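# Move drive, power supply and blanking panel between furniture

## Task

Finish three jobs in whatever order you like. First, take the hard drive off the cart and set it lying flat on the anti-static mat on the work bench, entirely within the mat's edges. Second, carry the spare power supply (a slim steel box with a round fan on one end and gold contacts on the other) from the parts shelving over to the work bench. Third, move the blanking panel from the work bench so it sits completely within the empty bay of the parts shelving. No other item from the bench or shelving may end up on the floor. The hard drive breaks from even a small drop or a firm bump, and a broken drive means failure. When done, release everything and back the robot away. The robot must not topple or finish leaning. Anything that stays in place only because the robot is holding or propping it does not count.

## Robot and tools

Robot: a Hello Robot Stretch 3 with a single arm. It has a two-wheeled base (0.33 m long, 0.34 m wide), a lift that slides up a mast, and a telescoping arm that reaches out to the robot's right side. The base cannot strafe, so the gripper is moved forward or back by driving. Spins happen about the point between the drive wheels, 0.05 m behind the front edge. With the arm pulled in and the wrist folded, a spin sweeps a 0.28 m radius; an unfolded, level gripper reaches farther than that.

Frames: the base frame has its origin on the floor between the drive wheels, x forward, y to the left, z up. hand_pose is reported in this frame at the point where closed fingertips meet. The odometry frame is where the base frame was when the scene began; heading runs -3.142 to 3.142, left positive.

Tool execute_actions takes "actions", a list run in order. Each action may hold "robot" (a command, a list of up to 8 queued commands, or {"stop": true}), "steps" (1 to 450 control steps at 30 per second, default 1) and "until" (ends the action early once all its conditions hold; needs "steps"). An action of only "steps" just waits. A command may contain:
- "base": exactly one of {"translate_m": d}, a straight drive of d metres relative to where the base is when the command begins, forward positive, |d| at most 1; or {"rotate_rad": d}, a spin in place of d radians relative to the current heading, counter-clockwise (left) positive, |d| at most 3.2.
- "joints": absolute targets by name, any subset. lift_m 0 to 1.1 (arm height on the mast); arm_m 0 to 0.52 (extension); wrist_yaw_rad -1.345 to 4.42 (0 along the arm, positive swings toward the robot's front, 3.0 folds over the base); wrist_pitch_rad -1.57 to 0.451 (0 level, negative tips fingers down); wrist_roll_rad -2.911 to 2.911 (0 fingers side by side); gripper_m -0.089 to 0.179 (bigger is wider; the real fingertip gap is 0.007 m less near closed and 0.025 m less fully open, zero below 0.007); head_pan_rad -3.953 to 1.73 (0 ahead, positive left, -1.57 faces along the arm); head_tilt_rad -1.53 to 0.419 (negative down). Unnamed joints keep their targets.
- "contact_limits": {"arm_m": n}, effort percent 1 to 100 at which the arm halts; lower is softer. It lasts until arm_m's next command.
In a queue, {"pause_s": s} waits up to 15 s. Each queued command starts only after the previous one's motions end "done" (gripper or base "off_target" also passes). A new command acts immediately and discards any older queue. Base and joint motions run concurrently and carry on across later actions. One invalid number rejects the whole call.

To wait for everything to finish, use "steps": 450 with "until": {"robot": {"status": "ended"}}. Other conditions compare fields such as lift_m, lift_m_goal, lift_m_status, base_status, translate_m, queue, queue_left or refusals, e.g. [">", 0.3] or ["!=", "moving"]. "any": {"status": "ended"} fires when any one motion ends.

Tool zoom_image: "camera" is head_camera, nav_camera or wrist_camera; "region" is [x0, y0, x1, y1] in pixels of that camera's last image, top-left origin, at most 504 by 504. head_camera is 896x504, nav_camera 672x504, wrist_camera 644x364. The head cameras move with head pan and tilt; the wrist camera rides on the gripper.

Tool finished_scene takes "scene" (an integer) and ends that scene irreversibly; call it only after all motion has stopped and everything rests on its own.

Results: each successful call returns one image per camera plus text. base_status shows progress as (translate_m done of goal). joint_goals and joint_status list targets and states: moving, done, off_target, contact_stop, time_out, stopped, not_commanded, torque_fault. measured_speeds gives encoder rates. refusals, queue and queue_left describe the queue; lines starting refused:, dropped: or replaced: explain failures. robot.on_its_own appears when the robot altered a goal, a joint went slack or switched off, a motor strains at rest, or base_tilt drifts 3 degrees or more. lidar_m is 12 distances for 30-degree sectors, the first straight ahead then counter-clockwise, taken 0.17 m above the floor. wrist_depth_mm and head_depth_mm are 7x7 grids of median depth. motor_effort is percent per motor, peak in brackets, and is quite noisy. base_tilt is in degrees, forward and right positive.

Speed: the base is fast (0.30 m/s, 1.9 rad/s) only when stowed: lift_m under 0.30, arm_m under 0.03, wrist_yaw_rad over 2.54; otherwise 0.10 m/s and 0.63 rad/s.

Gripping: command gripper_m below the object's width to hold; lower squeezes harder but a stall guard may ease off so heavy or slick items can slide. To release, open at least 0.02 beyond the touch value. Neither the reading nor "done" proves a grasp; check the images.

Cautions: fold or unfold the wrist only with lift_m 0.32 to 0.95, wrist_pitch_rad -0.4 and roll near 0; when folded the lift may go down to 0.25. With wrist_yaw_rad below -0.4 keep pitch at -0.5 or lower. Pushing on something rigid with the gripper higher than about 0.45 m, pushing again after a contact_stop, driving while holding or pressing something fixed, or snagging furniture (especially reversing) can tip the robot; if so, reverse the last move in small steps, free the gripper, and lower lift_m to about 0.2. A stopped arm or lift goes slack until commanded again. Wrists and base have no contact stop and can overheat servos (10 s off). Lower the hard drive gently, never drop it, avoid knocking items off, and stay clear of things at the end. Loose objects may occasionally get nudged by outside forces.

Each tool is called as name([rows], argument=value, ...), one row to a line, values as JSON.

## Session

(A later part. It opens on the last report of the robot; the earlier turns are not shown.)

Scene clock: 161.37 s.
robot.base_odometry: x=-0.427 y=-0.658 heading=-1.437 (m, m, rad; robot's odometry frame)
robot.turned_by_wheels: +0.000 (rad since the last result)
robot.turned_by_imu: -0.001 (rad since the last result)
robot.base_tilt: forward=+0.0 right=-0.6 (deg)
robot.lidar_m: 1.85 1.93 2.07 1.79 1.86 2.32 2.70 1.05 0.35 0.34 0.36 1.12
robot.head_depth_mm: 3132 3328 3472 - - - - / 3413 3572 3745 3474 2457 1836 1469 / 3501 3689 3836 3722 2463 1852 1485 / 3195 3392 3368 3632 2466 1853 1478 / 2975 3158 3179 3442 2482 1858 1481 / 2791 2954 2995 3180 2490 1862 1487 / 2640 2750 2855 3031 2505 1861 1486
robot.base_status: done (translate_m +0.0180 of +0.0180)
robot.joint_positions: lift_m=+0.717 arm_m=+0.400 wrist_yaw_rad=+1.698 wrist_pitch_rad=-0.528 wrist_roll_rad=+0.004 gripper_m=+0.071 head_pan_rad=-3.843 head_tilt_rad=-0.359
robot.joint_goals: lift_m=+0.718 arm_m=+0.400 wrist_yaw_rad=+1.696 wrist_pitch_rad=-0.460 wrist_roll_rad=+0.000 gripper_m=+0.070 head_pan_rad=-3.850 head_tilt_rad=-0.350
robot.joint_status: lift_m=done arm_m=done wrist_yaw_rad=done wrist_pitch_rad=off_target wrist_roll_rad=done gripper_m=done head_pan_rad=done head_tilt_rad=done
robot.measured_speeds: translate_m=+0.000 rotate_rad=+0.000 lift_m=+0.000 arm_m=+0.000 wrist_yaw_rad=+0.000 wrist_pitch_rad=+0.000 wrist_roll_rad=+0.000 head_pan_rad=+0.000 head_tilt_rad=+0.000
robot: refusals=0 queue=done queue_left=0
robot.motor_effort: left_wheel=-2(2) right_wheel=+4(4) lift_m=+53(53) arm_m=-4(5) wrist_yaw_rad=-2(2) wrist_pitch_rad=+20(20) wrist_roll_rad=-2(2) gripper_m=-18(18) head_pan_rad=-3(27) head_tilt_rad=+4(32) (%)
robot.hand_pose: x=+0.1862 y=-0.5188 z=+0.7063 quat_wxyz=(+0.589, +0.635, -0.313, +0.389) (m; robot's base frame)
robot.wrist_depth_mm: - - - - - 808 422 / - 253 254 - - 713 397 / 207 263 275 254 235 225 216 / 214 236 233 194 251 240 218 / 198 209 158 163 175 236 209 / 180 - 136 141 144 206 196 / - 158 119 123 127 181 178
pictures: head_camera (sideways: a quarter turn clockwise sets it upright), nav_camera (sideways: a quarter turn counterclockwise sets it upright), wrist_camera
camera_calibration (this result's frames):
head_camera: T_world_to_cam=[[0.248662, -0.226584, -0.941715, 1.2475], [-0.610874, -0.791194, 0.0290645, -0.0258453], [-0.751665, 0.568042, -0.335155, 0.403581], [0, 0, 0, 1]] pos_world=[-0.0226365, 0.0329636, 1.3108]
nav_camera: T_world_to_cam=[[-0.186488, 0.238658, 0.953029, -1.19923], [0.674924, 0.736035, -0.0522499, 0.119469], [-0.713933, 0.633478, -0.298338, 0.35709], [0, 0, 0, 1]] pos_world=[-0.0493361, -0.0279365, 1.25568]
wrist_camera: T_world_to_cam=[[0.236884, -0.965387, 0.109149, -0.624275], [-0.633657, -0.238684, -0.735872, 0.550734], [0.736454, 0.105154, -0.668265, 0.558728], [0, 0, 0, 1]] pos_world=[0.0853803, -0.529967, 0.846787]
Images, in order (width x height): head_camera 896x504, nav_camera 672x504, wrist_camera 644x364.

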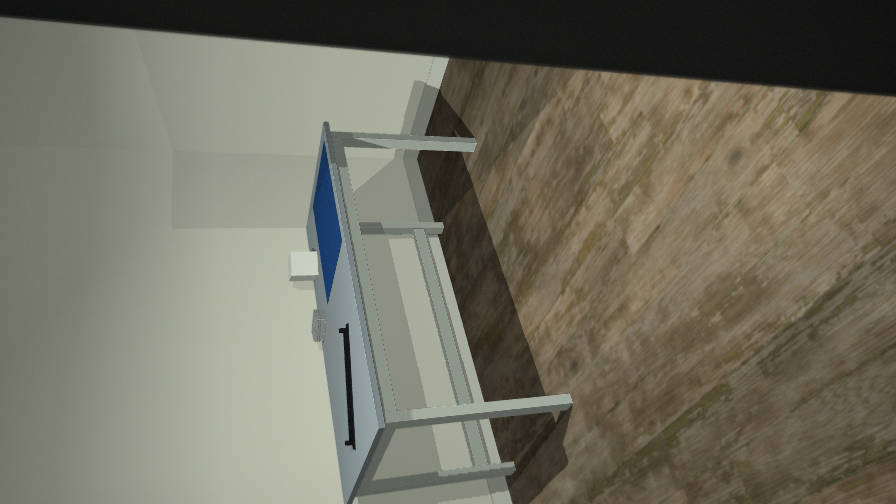

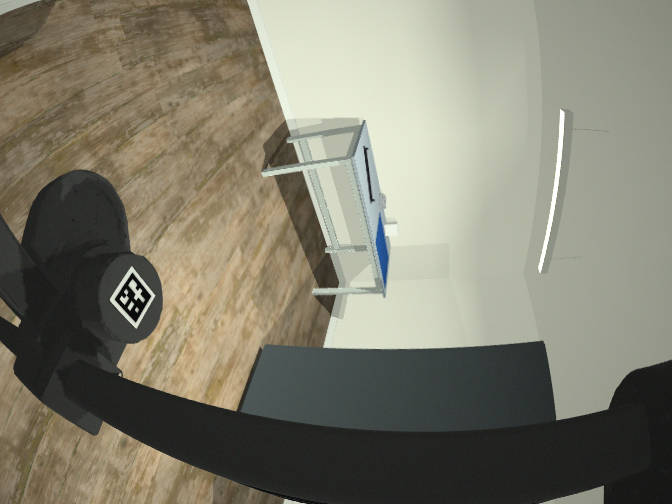

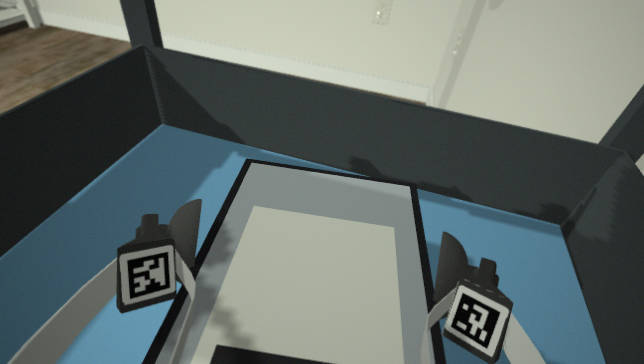

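execute_actions([
  {"robot":[{"joints":{"lift_m":0.9}},{"joints":{"arm_m":0.0,"head_pan_rad":-3.14,"head_tilt_rad":-0.5}},{"base":{"rotate_rad":-0.878}},{"base":{"translate_m":-1.0}}],"steps":450,"until":{"robot":{"status":"ended"}}},
  {"steps":300,"until":{"robot":{"status":"ended"}}},
])

Scene clock: 211.00 s.
robot.base_odometry: x=+0.251 y=+0.078 heading=-2.315 (m, m, rad; robot's odometry frame)
robot.turned_by_wheels: -0.878 (rad since the last result)
robot.turned_by_imu: -0.877 (rad since the last result)
robot.base_tilt: forward=+0.1 right=-0.6 (deg)
robot.lidar_m: 1.21 2.52 2.16 2.40 1.04 1.03 2.19 1.47 2.26 1.80 1.52 1.22
robot.head_depth_mm: 2043 2137 1081 1152 1226 - - / 2212 2373 2556 2641 2099 - - / 2364 2539 2790 2739 2102 - - / 2565 2784 2935 2609 2028 1606 1307 / 2626 2814 2952 2775 2034 1615 1335 / 2395 2565 2140 2730 2030 1613 1338 / 2211 2341 1954 2534 2053 1623 1340
robot.base_status: done (translate_m -1.0000 of -1.0000)
robot.joint_positions: lift_m=+0.899 arm_m=+0.000 wrist_yaw_rad=+1.697 wrist_pitch_rad=-0.528 wrist_roll_rad=+0.004 gripper_m=+0.071 head_pan_rad=-3.147 head_tilt_rad=-0.494
robot.joint_goals: lift_m=+0.900 arm_m=+0.000 wrist_yaw_rad=+1.696 wrist_pitch_rad=-0.460 wrist_roll_rad=+0.000 gripper_m=+0.070 head_pan_rad=-3.140 head_tilt_rad=-0.500
robot.joint_status: lift_m=done arm_m=done wrist_yaw_rad=done wrist_pitch_rad=off_target wrist_roll_rad=done gripper_m=done head_pan_rad=done head_tilt_rad=done
robot.measured_speeds: translate_m=+0.000 rotate_rad=+0.000 lift_m=+0.000 arm_m=+0.000 wrist_yaw_rad=+0.000 wrist_pitch_rad=+0.000 wrist_roll_rad=+0.000 head_pan_rad=+0.000 head_tilt_rad=+0.000
robot: refusals=0 queue=done queue_left=0
robot.motor_effort: left_wheel=+3(7) right_wheel=-4(12) lift_m=+54(56) arm_m=-4(5) wrist_yaw_rad=-1(2) wrist_pitch_rad=+20(19) wrist_roll_rad=-2(3) gripper_m=-18(18) head_pan_rad=+3(24) head_tilt_rad=-2(15) (%)
robot.hand_pose: x=+0.1862 y=-0.1191 z=+0.8883 quat_wxyz=(+0.589, +0.635, -0.314, +0.389) (m; robot's base frame)
robot.wrist_depth_mm: - - - - - - - / - - - - - - - / - - - - - - - / - - - 195 - - - / - - 158 163 176 - - / - - 136 141 144 - - / 953 941 119 123 126 - -
pictures: head_camera (sideways: a quarter turn clockwise sets it upright), nav_camera (sideways: a quarter turn counterclockwise sets it upright), wrist_camera
camera_calibration (this result's frames):
head_camera: T_world_to_cam=[[0.459366, -0.015198, -0.888117, 1.17628], [0.0339563, -0.998822, 0.0346559, -0.0370525], [-0.887598, -0.0460769, -0.458309, 0.564674], [0, 0, 0, 1]] pos_world=[-0.0378789, 0.00688663, 1.30475]
nav_camera: T_world_to_cam=[[-0.421258, 0.0643281, 0.904657, -1.13466], [0.0529075, 0.997526, -0.0462951, 0.115503], [-0.905396, 0.028361, -0.423619, 0.521298], [0, 0, 0, 1]] pos_world=[-0.0121147, -0.0570108, 1.25266]
wrist_camera: T_world_to_cam=[[0.235912, -0.965625, 0.109146, -0.258076], [-0.633897, -0.238045, -0.735873, 0.780206], [0.736559, 0.104414, -0.668265, 0.638181], [0, 0, 0, 1]] pos_world=[0.0853956, -0.130116, 1.02877]
Images, in order (width x height): head_camera 896x504, nav_camera 672x504, wrist_camera 644x364.

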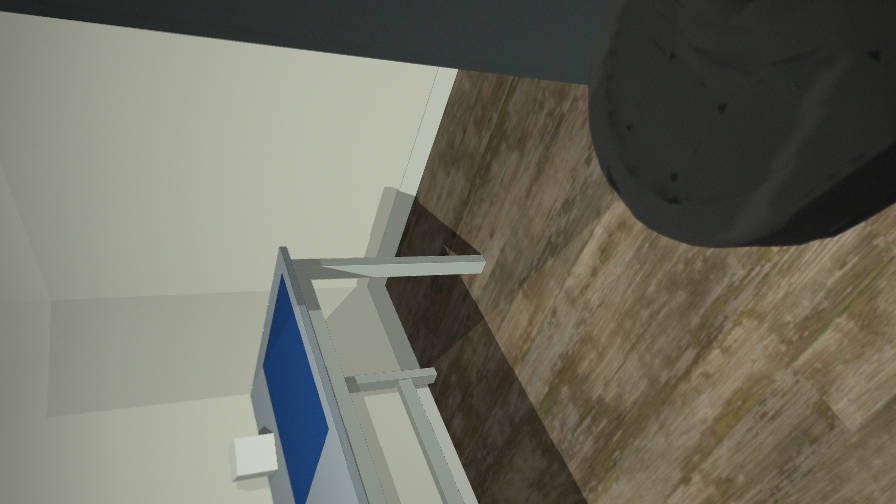

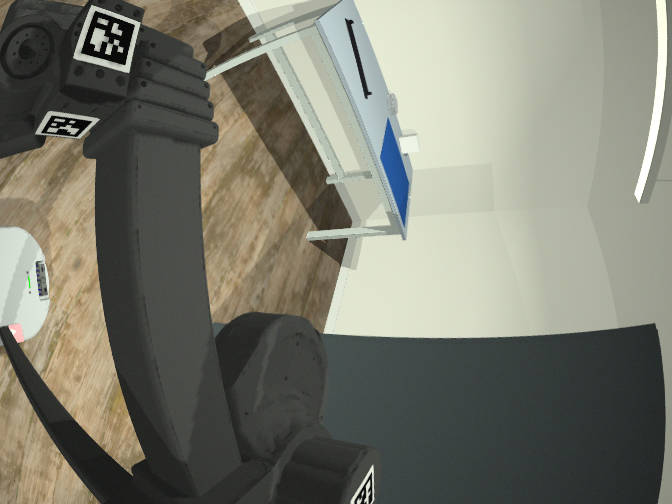

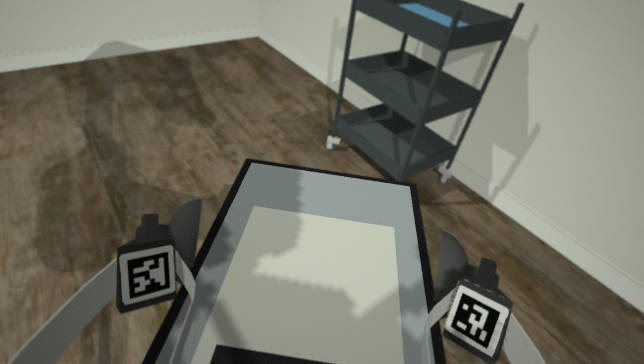

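execute_actions([
  {"robot":[{"base":{"rotate_rad":0.06}},{"base":{"translate_m":-1.0}},{"base":{"translate_m":-0.55}},{"base":{"rotate_rad":-0.753},"joints":{"head_pan_rad":-1.57,"head_tilt_rad":-0.8}}],"steps":450,"until":{"robot":{"status":"ended"}}},
  {"steps":300,"until":{"robot":{"status":"ended"}}},
])

Scene clock: 240.40 s.
robot.base_odometry: x=+1.230 y=+1.279 heading=-3.008 (m, m, rad; robot's odometry frame)
robot.turned_by_wheels: -0.693 (rad since the last result)
robot.turned_by_imu: -0.691 (rad since the last result)
robot.base_tilt: forward=+0.0 right=-0.5 (deg)
robot.lidar_m: 2.59 2.72 3.70 0.60 0.63 0.88 1.16 0.64 1.08 1.04 1.08 0.97
robot.head_depth_mm: 1000 1043 901 729 - - 1152 / 1004 971 904 732 - - 1132 / 1008 1104 908 735 - - 1116 / 1013 1108 911 737 647 1370 - / 1015 1089 916 740 635 1340 - / 1017 1113 921 743 641 1372 - / 1022 1119 923 747 642 1375 342
robot.base_status: done (rotate_rad -0.7528 of -0.7530)
robot.joint_positions: lift_m=+0.899 arm_m=+0.000 wrist_yaw_rad=+1.697 wrist_pitch_rad=-0.528 wrist_roll_rad=+0.004 gripper_m=+0.071 head_pan_rad=-1.577 head_tilt_rad=-0.790
robot.joint_goals: lift_m=+0.900 arm_m=+0.000 wrist_yaw_rad=+1.696 wrist_pitch_rad=-0.460 wrist_roll_rad=+0.000 gripper_m=+0.070 head_pan_rad=-1.570 head_tilt_rad=-0.800
robot.joint_status: lift_m=done arm_m=done wrist_yaw_rad=done wrist_pitch_rad=off_target wrist_roll_rad=done gripper_m=done head_pan_rad=done head_tilt_rad=done
robot.measured_speeds: translate_m=+0.000 rotate_rad=+0.000 lift_m=+0.000 arm_m=+0.000 wrist_yaw_rad=+0.000 wrist_pitch_rad=+0.000 wrist_roll_rad=+0.000 head_pan_rad=+0.000 head_tilt_rad=+0.000
robot: refusals=0 queue=done queue_left=0
robot.motor_effort: left_wheel=+4(7) right_wheel=-5(10) lift_m=+53(53) arm_m=-5(5) wrist_yaw_rad=-1(2) wrist_pitch_rad=+20(19) wrist_roll_rad=-2(2) gripper_m=-18(18) head_pan_rad=+3(27) head_tilt_rad=-4(24) (%)
robot.hand_pose: x=+0.1862 y=-0.1191 z=+0.8883 quat_wxyz=(+0.589, +0.635, -0.314, +0.389) (m; robot's base frame)
robot.wrist_depth_mm: - - - - - - - / - - - - - 755 733 / - - - - - 805 555 / - - - 195 - - 437 / - - 159 164 175 - 373 / - - 136 140 145 - 326 / 946 944 119 123 127 - 296
pictures: head_camera (sideways: a quarter turn clockwise sets it upright), nav_camera (sideways: a quarter turn counterclockwise sets it upright), wrist_camera
camera_calibration (this result's frames):
head_camera: T_world_to_cam=[[0.017122, 0.698492, -0.715413, 0.953821], [0.998778, 0.0212288, 0.0446305, -0.0559084], [0.0463614, -0.715303, -0.697275, 0.86986], [0, 0, 0, 1]] pos_world=[-0.000819207, -0.0428354, 1.2914]
nav_camera: T_world_to_cam=[[-0.0662584, -0.666812, 0.742274, -0.925103], [-0.997405, 0.0652498, -0.0304162, 0.101222], [-0.0281514, -0.742364, -0.669405, 0.835721], [0, 0, 0, 1]] pos_world=[0.0631903, -0.00306575, 1.2492]
wrist_camera: T_world_to_cam=[[0.235911, -0.965626, 0.109144, -0.258073], [-0.633898, -0.238043, -0.735873, 0.780207], [0.736559, 0.104415, -0.668265, 0.638181], [0, 0, 0, 1]] pos_world=[0.0853956, -0.130115, 1.02877]
Images, in order (width x height): head_camera 896x504, nav_camera 672x504, wrist_camera 644x364.

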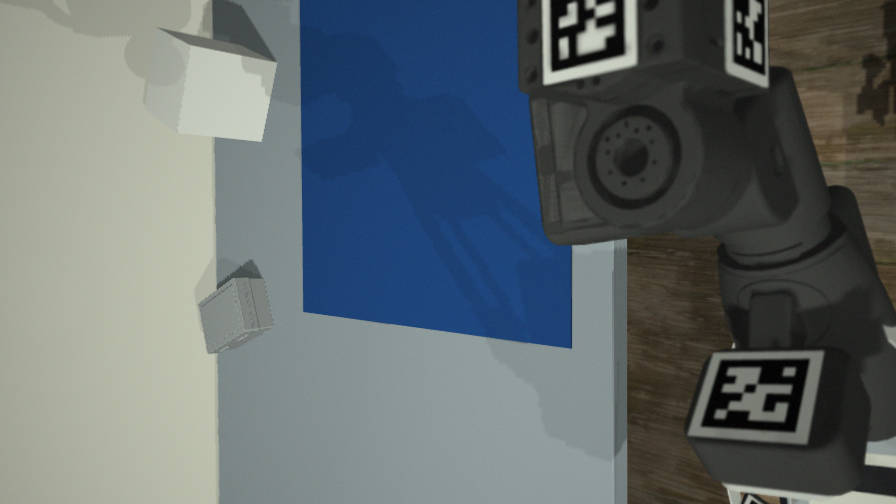

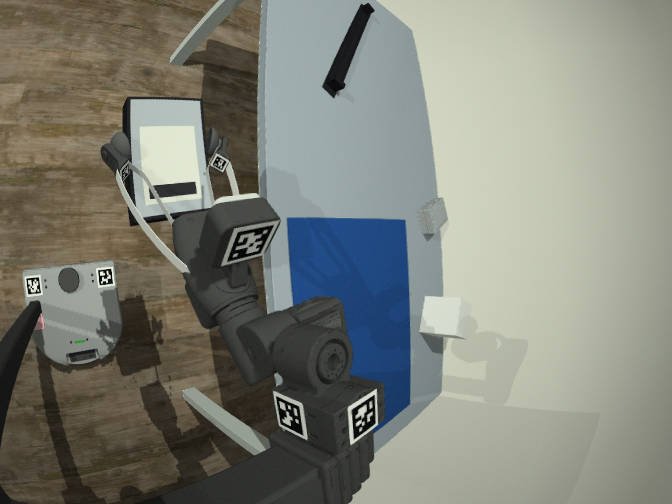

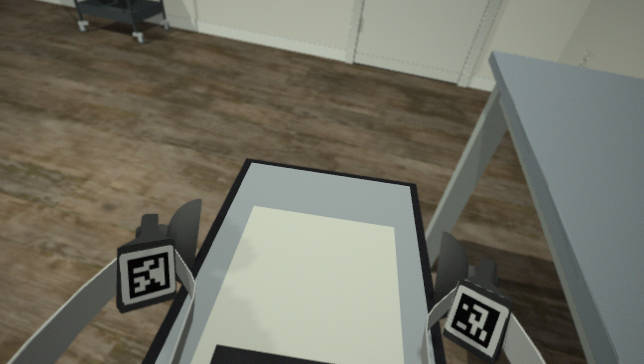

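execute_actions([
  {"robot":[{"joints":{"wrist_yaw_rad":-0.3,"arm_m":0.29}},{"joints":{"lift_m":0.825}}],"steps":450,"until":{"robot":{"status":"ended"}}},
])

Scene clock: 251.80 s.
robot.base_odometry: x=+1.230 y=+1.279 heading=-3.008 (m, m, rad; robot's odometry frame)
robot.turned_by_wheels: +0.000 (rad since the last result)
robot.turned_by_imu: -0.001 (rad since the last result)
robot.base_tilt: forward=+0.0 right=-0.6 (deg)
robot.lidar_m: 2.58 2.73 3.71 0.60 0.63 0.89 1.16 0.64 1.08 1.04 1.08 0.96
robot.head_depth_mm: 1006 1040 934 - - 1280 1150 / 1004 970 - 703 630 1307 1149 / 1009 1104 - 697 631 1309 1155 / 1010 1108 946 718 633 1313 1154 / 1014 1089 918 739 635 1322 1156 / 1017 1112 924 745 639 1316 1159 / 1022 1112 925 745 641 1325 1158
robot.base_status: done (rotate_rad -0.7528 of -0.7530)
robot.joint_positions: lift_m=+0.825 arm_m=+0.290 wrist_yaw_rad=-0.299 wrist_pitch_rad=-0.527 wrist_roll_rad=+0.003 gripper_m=+0.071 head_pan_rad=-1.577 head_tilt_rad=-0.790
robot.joint_goals: lift_m=+0.825 arm_m=+0.290 wrist_yaw_rad=-0.300 wrist_pitch_rad=-0.460 wrist_roll_rad=+0.000 gripper_m=+0.070 head_pan_rad=-1.570 head_tilt_rad=-0.800
robot.joint_status: lift_m=done arm_m=done wrist_yaw_rad=done wrist_pitch_rad=off_target wrist_roll_rad=done gripper_m=done head_pan_rad=done head_tilt_rad=done
robot.measured_speeds: translate_m=+0.000 rotate_rad=+0.000 lift_m=+0.000 arm_m=+0.000 wrist_yaw_rad=+0.000 wrist_pitch_rad=+0.000 wrist_roll_rad=+0.000 head_pan_rad=+0.000 head_tilt_rad=+0.000
robot: refusals=0 queue=done queue_left=0
robot.motor_effort: left_wheel=+3(4) right_wheel=-4(5) lift_m=+36(53) arm_m=+3(4) wrist_yaw_rad=-1(9) wrist_pitch_rad=+19(20) wrist_roll_rad=-2(2) gripper_m=-18(19) head_pan_rad=+2(3) head_tilt_rad=-5(4) (%)
robot.hand_pose: x=-0.0832 y=-0.6347 z=+0.8140 quat_wxyz=(+0.647, +0.080, -0.703, -0.284) (m; robot's base frame)
robot.wrist_depth_mm: 365 395 506 429 406 651 721 / 350 364 379 411 427 480 574 / 284 294 309 323 342 362 386 / 239 248 243 195 282 295 310 / 207 218 159 163 175 246 259 / 185 - 136 140 145 217 222 / - 165 120 123 127 191 194
pictures: head_camera (sideways: a quarter turn clockwise sets it upright), nav_camera (sideways: a quarter turn counterclockwise sets it upright), wrist_camera
camera_calibration (this result's frames):
head_camera: T_world_to_cam=[[0.0170404, 0.698605, -0.715304, 0.953679], [0.998775, 0.0213396, 0.0446348, -0.055914], [0.0464464, -0.715189, -0.697386, 0.870005], [0, 0, 0, 1]] pos_world=[-0.000814146, -0.0428346, 1.2914]
nav_camera: T_world_to_cam=[[-0.0661805, -0.666936, 0.74217, -0.924968], [-0.997413, 0.065137, -0.0304069, 0.10121], [-0.0280632, -0.742263, -0.669521, 0.835871], [0, 0, 0, 1]] pos_world=[0.0631907, -0.00305079, 1.24919]
wrist_camera: T_world_to_cam=[[-0.97697, 0.182524, 0.110517, -0.0576117], [0.0429452, 0.67555, -0.736063, 1.06836], [-0.209009, -0.714365, -0.66783, 0.24215], [0, 0, 0, 1]] pos_world=[-0.0515542, -0.53823, 0.954462]
Images, in order (width x height): head_camera 896x504, nav_camera 672x504, wrist_camera 644x364.

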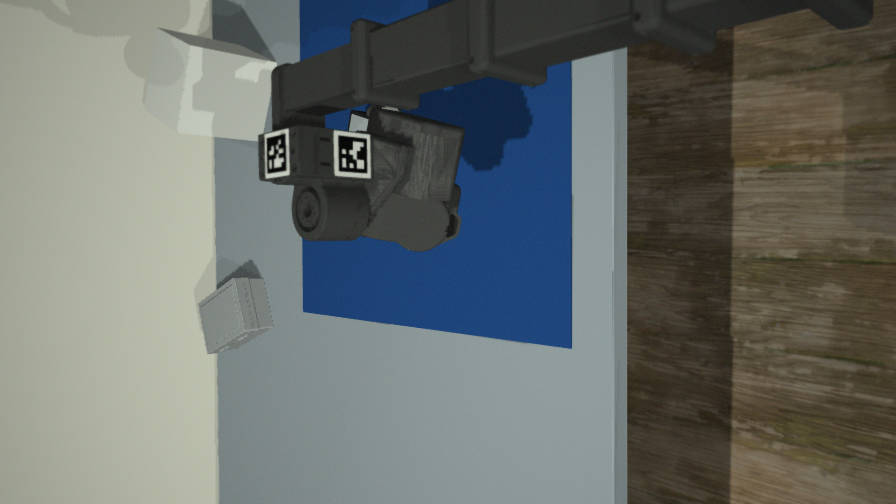

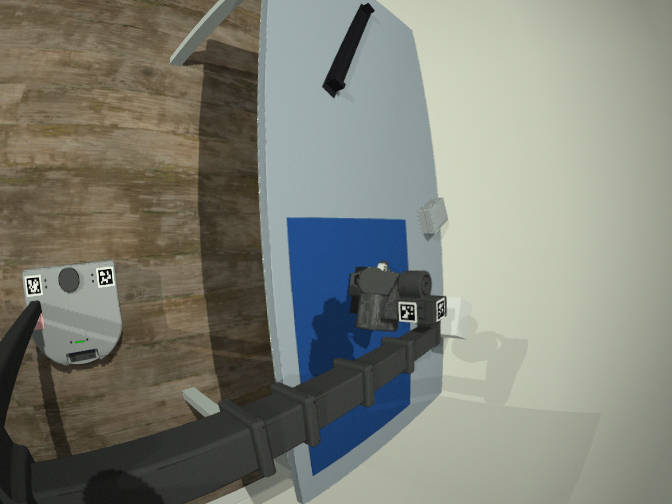

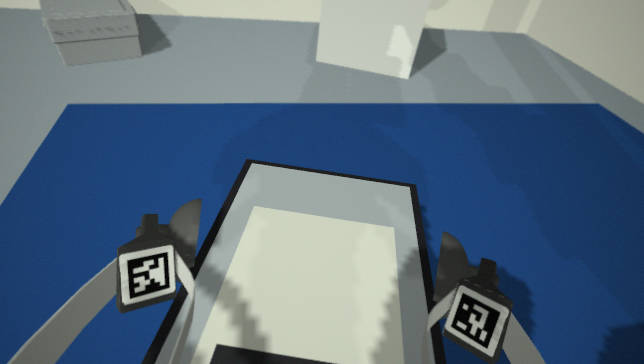

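execute_actions([
  {"robot":{"joints":{"wrist_pitch_rad":-0.41}},"steps":150,"until":{"robot":{"status":"ended"}}},
  {"robot":{"joints":{"lift_m":0.802}},"steps":150,"until":{"robot":{"status":"ended"}}},
])

Scene clock: 273.30 s.
robot.base_odometry: x=+1.230 y=+1.279 heading=-3.008 (m, m, rad; robot's odometry frame)
robot.turned_by_wheels: +0.000 (rad since the last result)
robot.turned_by_imu: -0.001 (rad since the last result)
robot.base_tilt: forward=+0.3 right=-0.3 (deg)
robot.lidar_m: 2.58 2.73 3.70 0.60 0.63 0.89 1.16 0.64 1.07 1.04 1.08 0.97
robot.head_depth_mm: 1001 1038 901 749 - 1281 1149 / 1005 971 971 694 630 1310 1150 / 1008 1097 977 688 631 1309 1151 / 1011 1105 943 727 633 1309 1154 / 1013 1089 917 738 636 1316 1155 / 1017 1112 924 745 638 1318 1163 / 1018 1118 923 747 641 1316 1163
robot.base_status: done (rotate_rad -0.7528 of -0.7530)
robot.joint_positions: lift_m=+0.802 arm_m=+0.290 wrist_yaw_rad=-0.299 wrist_pitch_rad=-0.481 wrist_roll_rad=+0.003 gripper_m=+0.071 head_pan_rad=-1.577 head_tilt_rad=-0.790
robot.joint_goals: lift_m=+0.802 arm_m=+0.290 wrist_yaw_rad=-0.300 wrist_pitch_rad=-0.410 wrist_roll_rad=+0.000 gripper_m=+0.070 head_pan_rad=-1.570 head_tilt_rad=-0.800
robot.joint_status: lift_m=done arm_m=done wrist_yaw_rad=done wrist_pitch_rad=off_target wrist_roll_rad=done gripper_m=done head_pan_rad=done head_tilt_rad=done
robot.measured_speeds: translate_m=+0.000 rotate_rad=+0.000 lift_m=+0.000 arm_m=+0.000 wrist_yaw_rad=+0.000 wrist_pitch_rad=+0.000 wrist_roll_rad=+0.000 head_pan_rad=+0.000 head_tilt_rad=+0.000
robot: refusals=0 queue=done queue_left=0
robot.motor_effort: left_wheel=+3(3) right_wheel=-4(4) lift_m=+36(36) arm_m=+3(4) wrist_yaw_rad=-1(1) wrist_pitch_rad=+20(23) wrist_roll_rad=-2(1) gripper_m=-18(18) head_pan_rad=+2(2) head_tilt_rad=-4(4) (%)
robot.hand_pose: x=-0.0851 y=-0.6411 z=+0.8009 quat_wxyz=(+0.653, +0.064, -0.705, -0.269) (m; robot's base frame)
robot.wrist_depth_mm: 354 436 531 421 407 669 706 / 342 359 382 416 424 485 754 / 266 281 295 313 331 356 381 / 225 235 228 195 269 282 298 / 195 203 158 164 176 233 244 / 171 - 137 141 145 202 208 / - 150 119 123 127 176 180
pictures: head_camera (sideways: a quarter turn clockwise sets it upright), nav_camera (sideways: a quarter turn counterclockwise sets it upright), wrist_camera
camera_calibration (this result's frames):
head_camera: T_world_to_cam=[[0.0170402, 0.698605, -0.715304, 0.953679], [0.998775, 0.0213398, 0.0446348, -0.055914], [0.0464466, -0.715189, -0.697386, 0.870005], [0, 0, 0, 1]] pos_world=[-0.000814136, -0.0428346, 1.2914]
nav_camera: T_world_to_cam=[[-0.0661804, -0.666936, 0.74217, -0.924968], [-0.997413, 0.0651367, -0.0304069, 0.10121], [-0.0280631, -0.742263, -0.669521, 0.835871], [0, 0, 0, 1]] pos_world=[0.0631907, -0.00305077, 1.24919]
wrist_camera: T_world_to_cam=[[-0.975435, 0.187493, 0.115644, -0.057701], [0.0326757, 0.642304, -0.765753, 1.0647], [-0.217852, -0.743163, -0.632652, 0.180994], [0, 0, 0, 1]] pos_world=[-0.0516435, -0.538536, 0.936478]
Images, in order (width x height): head_camera 896x504, nav_camera 672x504, wrist_camera 644x364.

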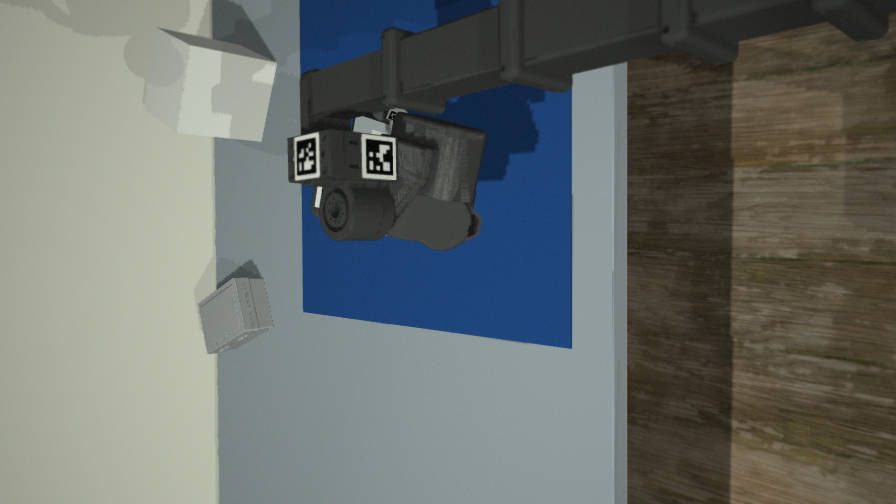

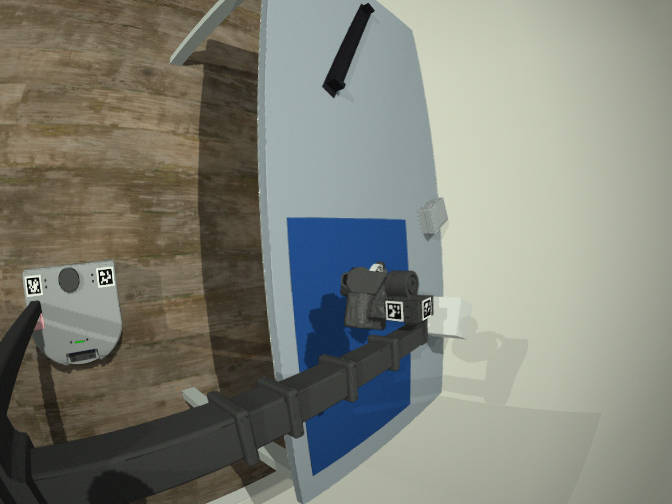

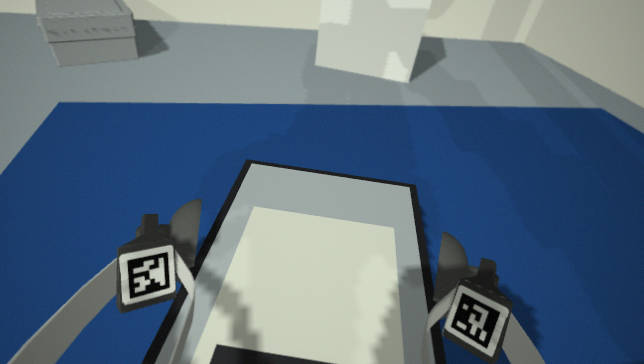

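execute_actions([
  {"robot":{"joints":{"lift_m":0.792}},"steps":150,"until":{"robot":{"status":"ended"}}},
  {"robot":{"joints":{"lift_m":0.787}},"steps":150,"until":{"robot":{"status":"ended"}}},
  {"steps":5},
])

Scene clock: 279.93 s.
robot.base_odometry: x=+1.230 y=+1.279 heading=-3.008 (m, m, rad; robot's odometry frame)
robot.turned_by_wheels: +0.000 (rad since the last result)
robot.turned_by_imu: -0.001 (rad since the last result)
robot.base_tilt: forward=-0.1 right=-0.5 (deg)
robot.lidar_m: 2.58 2.73 3.70 0.60 0.63 0.89 1.16 0.64 1.08 1.04 1.08 0.96
robot.head_depth_mm: 999 1044 899 749 - - 1147 / 1005 971 972 694 628 1309 1150 / 1006 1102 975 - 631 1310 1153 / 1011 1107 931 737 634 1314 1160 / 1013 1087 918 739 634 1312 1158 / 1018 1115 920 745 639 1319 1163 / 1018 1119 923 746 641 1321 1164
robot.base_status: done (rotate_rad -0.7528 of -0.7530)
robot.joint_positions: lift_m=+0.787 arm_m=+0.290 wrist_yaw_rad=-0.299 wrist_pitch_rad=-0.473 wrist_roll_rad=+0.003 gripper_m=+0.071 head_pan_rad=-1.577 head_tilt_rad=-0.790
robot.joint_goals: lift_m=+0.787 arm_m=+0.290 wrist_yaw_rad=-0.300 wrist_pitch_rad=-0.410 wrist_roll_rad=+0.000 gripper_m=+0.070 head_pan_rad=-1.570 head_tilt_rad=-0.800
robot.joint_status: lift_m=done arm_m=done wrist_yaw_rad=done wrist_pitch_rad=off_target wrist_roll_rad=done gripper_m=done head_pan_rad=done head_tilt_rad=done
robot.measured_speeds: translate_m=+0.000 rotate_rad=+0.000 lift_m=+0.000 arm_m=+0.000 wrist_yaw_rad=+0.000 wrist_pitch_rad=+0.000 wrist_roll_rad=+0.000 head_pan_rad=+0.000 head_tilt_rad=+0.000
robot: refusals=0 queue=done queue_left=0
robot.motor_effort: left_wheel=+3(3) right_wheel=-4(5) lift_m=+32(36) arm_m=+3(4) wrist_yaw_rad=-1(1) wrist_pitch_rad=+18(20) wrist_roll_rad=-1(1) gripper_m=-17(18) head_pan_rad=+2(2) head_tilt_rad=-4(4) (%)
robot.hand_pose: x=-0.0855 y=-0.6422 z=+0.7878 quat_wxyz=(+0.654, +0.061, -0.705, -0.267) (m; robot's base frame)
robot.wrist_depth_mm: 346 404 500 422 397 667 720 / 315 331 357 390 415 463 537 / 251 261 277 291 310 330 359 / 208 215 208 192 249 260 276 / 177 187 157 162 173 217 227 / 157 - 135 140 144 187 191 / - 138 119 123 127 162 165
pictures: head_camera (sideways: a quarter turn clockwise sets it upright), nav_camera (sideways: a quarter turn counterclockwise sets it upright), wrist_camera
camera_calibration (this result's frames):
head_camera: T_world_to_cam=[[0.0170404, 0.698683, -0.715229, 0.953581], [0.998775, 0.0213354, 0.0446378, -0.0559178], [0.0464473, -0.715113, -0.697464, 0.870105], [0, 0, 0, 1]] pos_world=[-0.000814114, -0.0428335, 1.29139]
nav_camera: T_world_to_cam=[[-0.0661806, -0.667016, 0.742098, -0.924874], [-0.997413, 0.0651397, -0.0304006, 0.101202], [-0.0280623, -0.74219, -0.669602, 0.835976], [0, 0, 0, 1]] pos_world=[0.0631907, -0.00304505, 1.24919]
wrist_camera: T_world_to_cam=[[-0.975151, 0.188431, 0.116508, -0.0563701], [0.0308712, 0.636345, -0.770787, 1.05536], [-0.219379, -0.748037, -0.62635, 0.16361], [0, 0, 0, 1]] pos_world=[-0.051657, -0.538565, 0.922503]
Images, in order (width x height): head_camera 896x504, nav_camera 672x504, wrist_camera 644x364.

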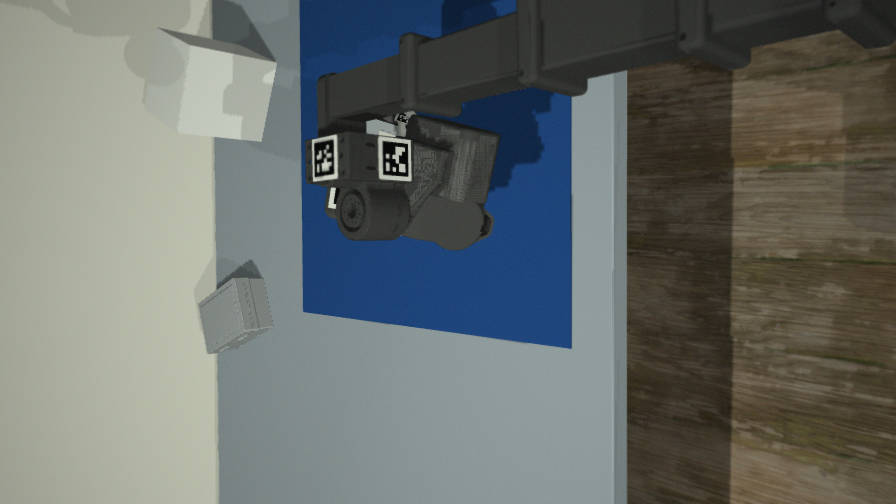

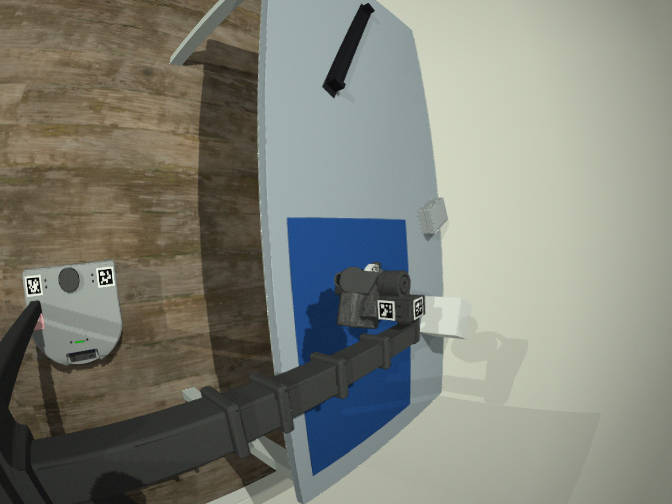

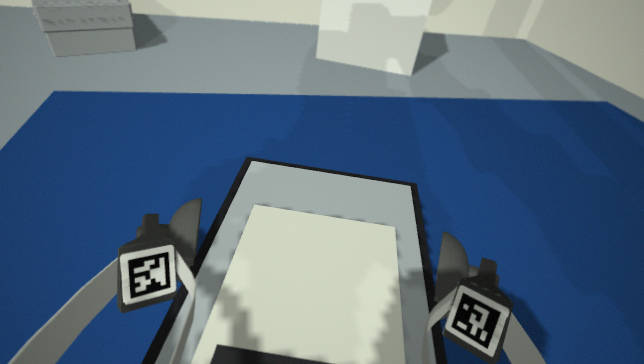

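execute_actions([
  {"robot":{"joints":{"wrist_pitch_rad":-0.455,"head_pan_rad":-0.72,"head_tilt_rad":-0.55}},"steps":150,"until":{"robot":{"status":"ended"}}},
  {"robot":[{"joints":{"gripper_m":0.1}},{"joints":{"gripper_m":0.145}},{"joints":{"lift_m":0.88}}],"steps":300,"until":{"robot":{"status":"ended"}}},
])

Scene clock: 287.40 s.
robot.base_odometry: x=+1.230 y=+1.279 heading=-3.008 (m, m, rad; robot's odometry frame)
robot.turned_by_wheels: +0.000 (rad since the last result)
robot.turned_by_imu: -0.001 (rad since the last result)
robot.base_tilt: forward=+0.1 right=-0.5 (deg)
robot.lidar_m: 2.58 2.72 3.70 0.60 0.63 0.89 1.16 0.64 1.07 1.04 1.09 0.97
robot.head_depth_mm: 1162 1243 1313 1003 770 624 1190 / 1268 1363 1406 1011 771 643 1280 / 1394 1518 1582 1012 774 1404 1276 / 1557 1700 1845 1018 802 1525 1280 / 1747 1935 2181 1021 1717 1526 1282 / 2008 2281 2607 1070 1244 1451 1283 / 2275 2510 2714 2505 1899 1537 1289
robot.base_status: done (rotate_rad -0.7528 of -0.7530)
robot.joint_positions: lift_m=+0.880 arm_m=+0.290 wrist_yaw_rad=-0.300 wrist_pitch_rad=-0.473 wrist_roll_rad=+0.003 gripper_m=+0.145 head_pan_rad=-0.727 head_tilt_rad=-0.557
robot.joint_goals: lift_m=+0.880 arm_m=+0.290 wrist_yaw_rad=-0.300 wrist_pitch_rad=-0.455 wrist_roll_rad=+0.000 gripper_m=+0.145 head_pan_rad=-0.720 head_tilt_rad=-0.550
robot.joint_status: lift_m=done arm_m=done wrist_yaw_rad=done wrist_pitch_rad=done wrist_roll_rad=done gripper_m=done head_pan_rad=done head_tilt_rad=done
robot.measured_speeds: translate_m=+0.000 rotate_rad=+0.000 lift_m=+0.000 arm_m=+0.000 wrist_yaw_rad=+0.000 wrist_pitch_rad=+0.000 wrist_roll_rad=+0.000 head_pan_rad=+0.000 head_tilt_rad=+0.000
robot: refusals=0 queue=done queue_left=0
robot.motor_effort: left_wheel=+3(3) right_wheel=-4(5) lift_m=+47(49) arm_m=+3(3) wrist_yaw_rad=+1(0) wrist_pitch_rad=+5(18) wrist_roll_rad=-1(2) gripper_m=+0(87) head_pan_rad=+2(30) head_tilt_rad=+3(22) (%)
robot.hand_pose: x=-0.0857 y=-0.6420 z=+0.8801 quat_wxyz=(+0.654, +0.061, -0.705, -0.267) (m; robot's base frame)
robot.wrist_depth_mm: 530 563 576 579 613 672 699 / 486 477 595 451 623 727 790 / 406 423 453 469 492 551 884 / 344 354 368 389 407 431 461 / 295 - 313 327 339 359 371 / - 256 261 250 289 - 316 / 226 232 221 219 251 - 274
pictures: head_camera (sideways: a quarter turn clockwise sets it upright), nav_camera (sideways: a quarter turn counterclockwise sets it upright), wrist_camera
camera_calibration (this result's frames):
head_camera: T_world_to_cam=[[-0.375876, 0.351486, -0.857423, 1.14134], [0.636132, 0.77069, 0.0370652, -0.0438595], [0.673835, -0.531502, -0.513275, 0.62667], [0, 0, 0, 1]] pos_world=[0.0346297, -0.0342867, 1.30189]
nav_camera: T_world_to_cam=[[0.315644, -0.363929, 0.876313, -1.10218], [-0.700897, -0.711952, -0.0432111, 0.116082], [0.639619, -0.600566, -0.4798, 0.584978], [0, 0, 0, 1]] pos_world=[0.0550959, 0.0328462, 1.25155]
wrist_camera: T_world_to_cam=[[-0.974937, 0.189638, 0.116337, -0.0664418], [0.031897, 0.636655, -0.770489, 1.12648], [-0.220181, -0.747468, -0.626747, 0.222157], [0, 0, 0, 1]] pos_world=[-0.0517933, -0.538525, 1.01491]
Images, in order (width x height): head_camera 896x504, nav_camera 672x504, wrist_camera 644x364.

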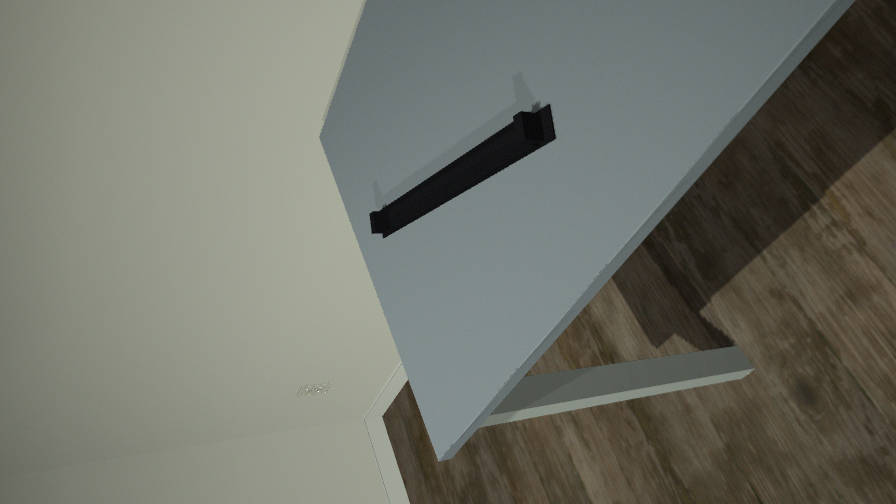

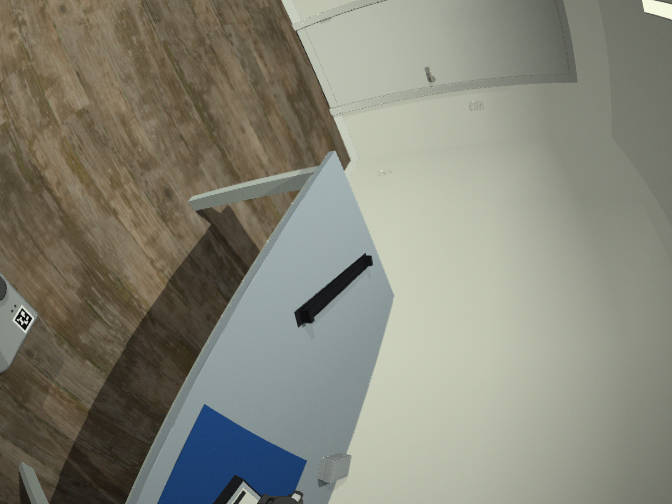

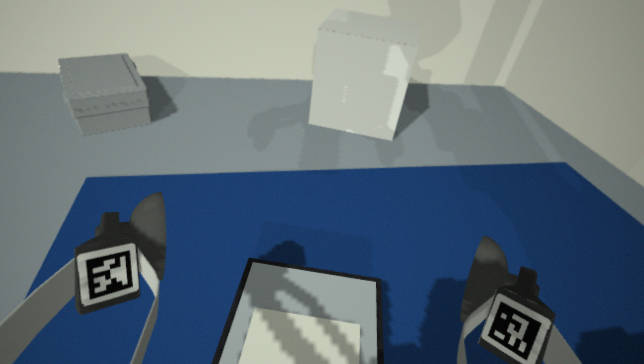

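execute_actions([
  {"robot":{"base":{"translate_m":0.49},"joints":{"wrist_pitch_rad":-0.6,"wrist_yaw_rad":1.097,"arm_m":0.405,"gripper_m":0.1,"lift_m":0.87,"head_pan_rad":-1.3,"head_tilt_rad":-0.75}},"steps":350,"until":{"robot":{"status":"ended"}}},
])

Scene clock: 300.50 s.
robot.base_odometry: x=+0.745 y=+1.213 heading=-3.008 (m, m, rad; robot's odometry frame)
robot.turned_by_wheels: +0.000 (rad since the last result)
robot.turned_by_imu: -0.004 (rad since the last result)
robot.base_tilt: forward=-0.2 right=-0.5 (deg)
robot.lidar_m: 2.10 2.22 2.48 1.49 0.75 0.86 1.65 1.07 1.08 1.05 0.56 0.57
robot.head_depth_mm: 975 1079 - 774 641 1260 1169 / 1003 1127 - 774 643 1288 1174 / 1033 1161 991 774 646 1321 1174 / 1065 1180 993 771 645 1350 1174 / 1097 1235 994 786 665 1350 1176 / 1134 1292 1427 788 683 1133 1158 / 1172 1339 1565 790 704 1305 1181
robot.base_status: done (translate_m +0.4900 of +0.4900)
robot.joint_positions: lift_m=+0.870 arm_m=+0.405 wrist_yaw_rad=+1.095 wrist_pitch_rad=-0.612 wrist_roll_rad=+0.003 gripper_m=+0.100 head_pan_rad=-1.293 head_tilt_rad=-0.740
robot.joint_goals: lift_m=+0.870 arm_m=+0.405 wrist_yaw_rad=+1.097 wrist_pitch_rad=-0.600 wrist_roll_rad=+0.000 gripper_m=+0.100 head_pan_rad=-1.300 head_tilt_rad=-0.750
robot.joint_status: lift_m=done arm_m=done wrist_yaw_rad=done wrist_pitch_rad=done wrist_roll_rad=done gripper_m=done head_pan_rad=done head_tilt_rad=done
robot.measured_speeds: translate_m=+0.000 rotate_rad=+0.000 lift_m=+0.000 arm_m=+0.000 wrist_yaw_rad=+0.000 wrist_pitch_rad=+0.000 wrist_roll_rad=+0.000 head_pan_rad=+0.000 head_tilt_rad=+0.000
robot: refusals=0 queue=done queue_left=0
robot.motor_effort: left_wheel=+2(7) right_wheel=-4(7) lift_m=+29(46) arm_m=+3(4) wrist_yaw_rad=+3(4) wrist_pitch_rad=+3(5) wrist_roll_rad=-2(1) gripper_m=+0(93) head_pan_rad=-2(25) head_tilt_rad=-5(21) (%)
robot.hand_pose: x=+0.1526 y=-0.6396 z=+0.8421 quat_wxyz=(+0.686, +0.533, -0.465, +0.168) (m; robot's base frame)
robot.wrist_depth_mm: - - - - 922 665 526 / - - 410 421 444 472 498 / 316 325 336 350 356 383 401 / 271 282 291 297 314 321 334 / 240 250 256 261 272 282 286 / 217 224 225 231 233 250 255 / 200 199 204 209 211 221 227
pictures: head_camera (sideways: a quarter turn clockwise sets it upright), nav_camera (sideways: a quarter turn counterclockwise sets it upright), wrist_camera
camera_calibration (this result's frames):
head_camera: T_world_to_cam=[[-0.169442, 0.640536, -0.749002, 0.998734], [0.952194, 0.302423, 0.0432182, -0.0537885], [0.254198, -0.705872, -0.661157, 0.821615], [0, 0, 0, 1]] pos_world=[0.0115922, -0.0435034, 1.29359]
nav_camera: T_world_to_cam=[[0.113043, -0.622662, 0.774283, -0.967917], [-0.97528, -0.218453, -0.0332873, 0.104827], [0.189871, -0.751379, -0.631964, 0.785688], [0, 0, 0, 1]] pos_world=[0.0624724, 0.0105648, 1.24946]
wrist_camera: T_world_to_cam=[[-0.34387, -0.933633, 0.100415, -0.631424], [-0.710691, 0.188871, -0.677677, 0.836803], [0.613736, -0.304397, -0.728471, 0.494359], [0, 0, 0, 1]] pos_world=[0.0741743, -0.597084, 0.990613]
Images, in order (width x height): head_camera 896x504, nav_camera 672x504, wrist_camera 644x364.

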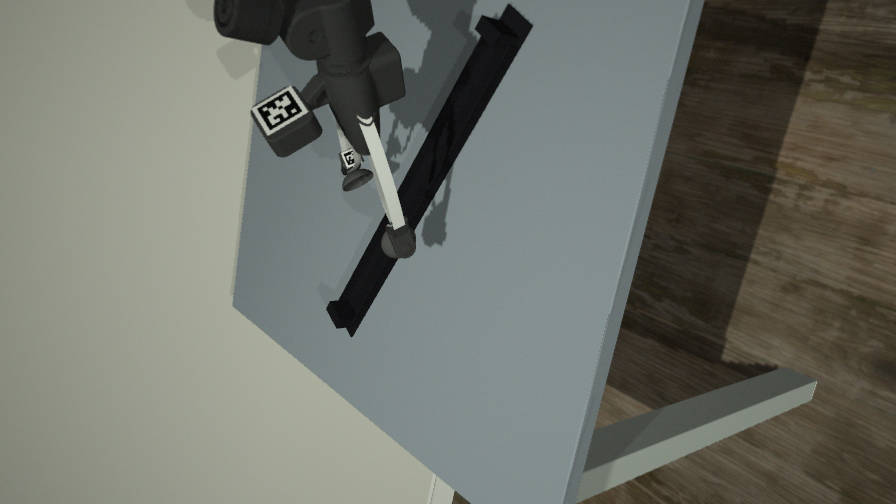

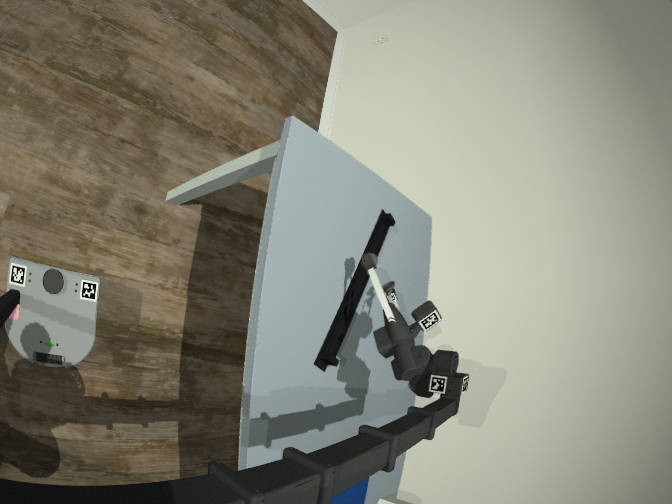

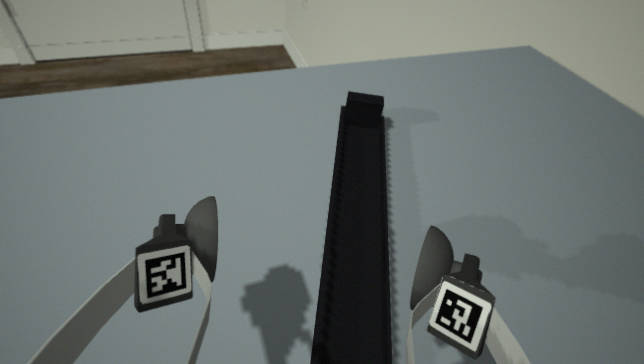

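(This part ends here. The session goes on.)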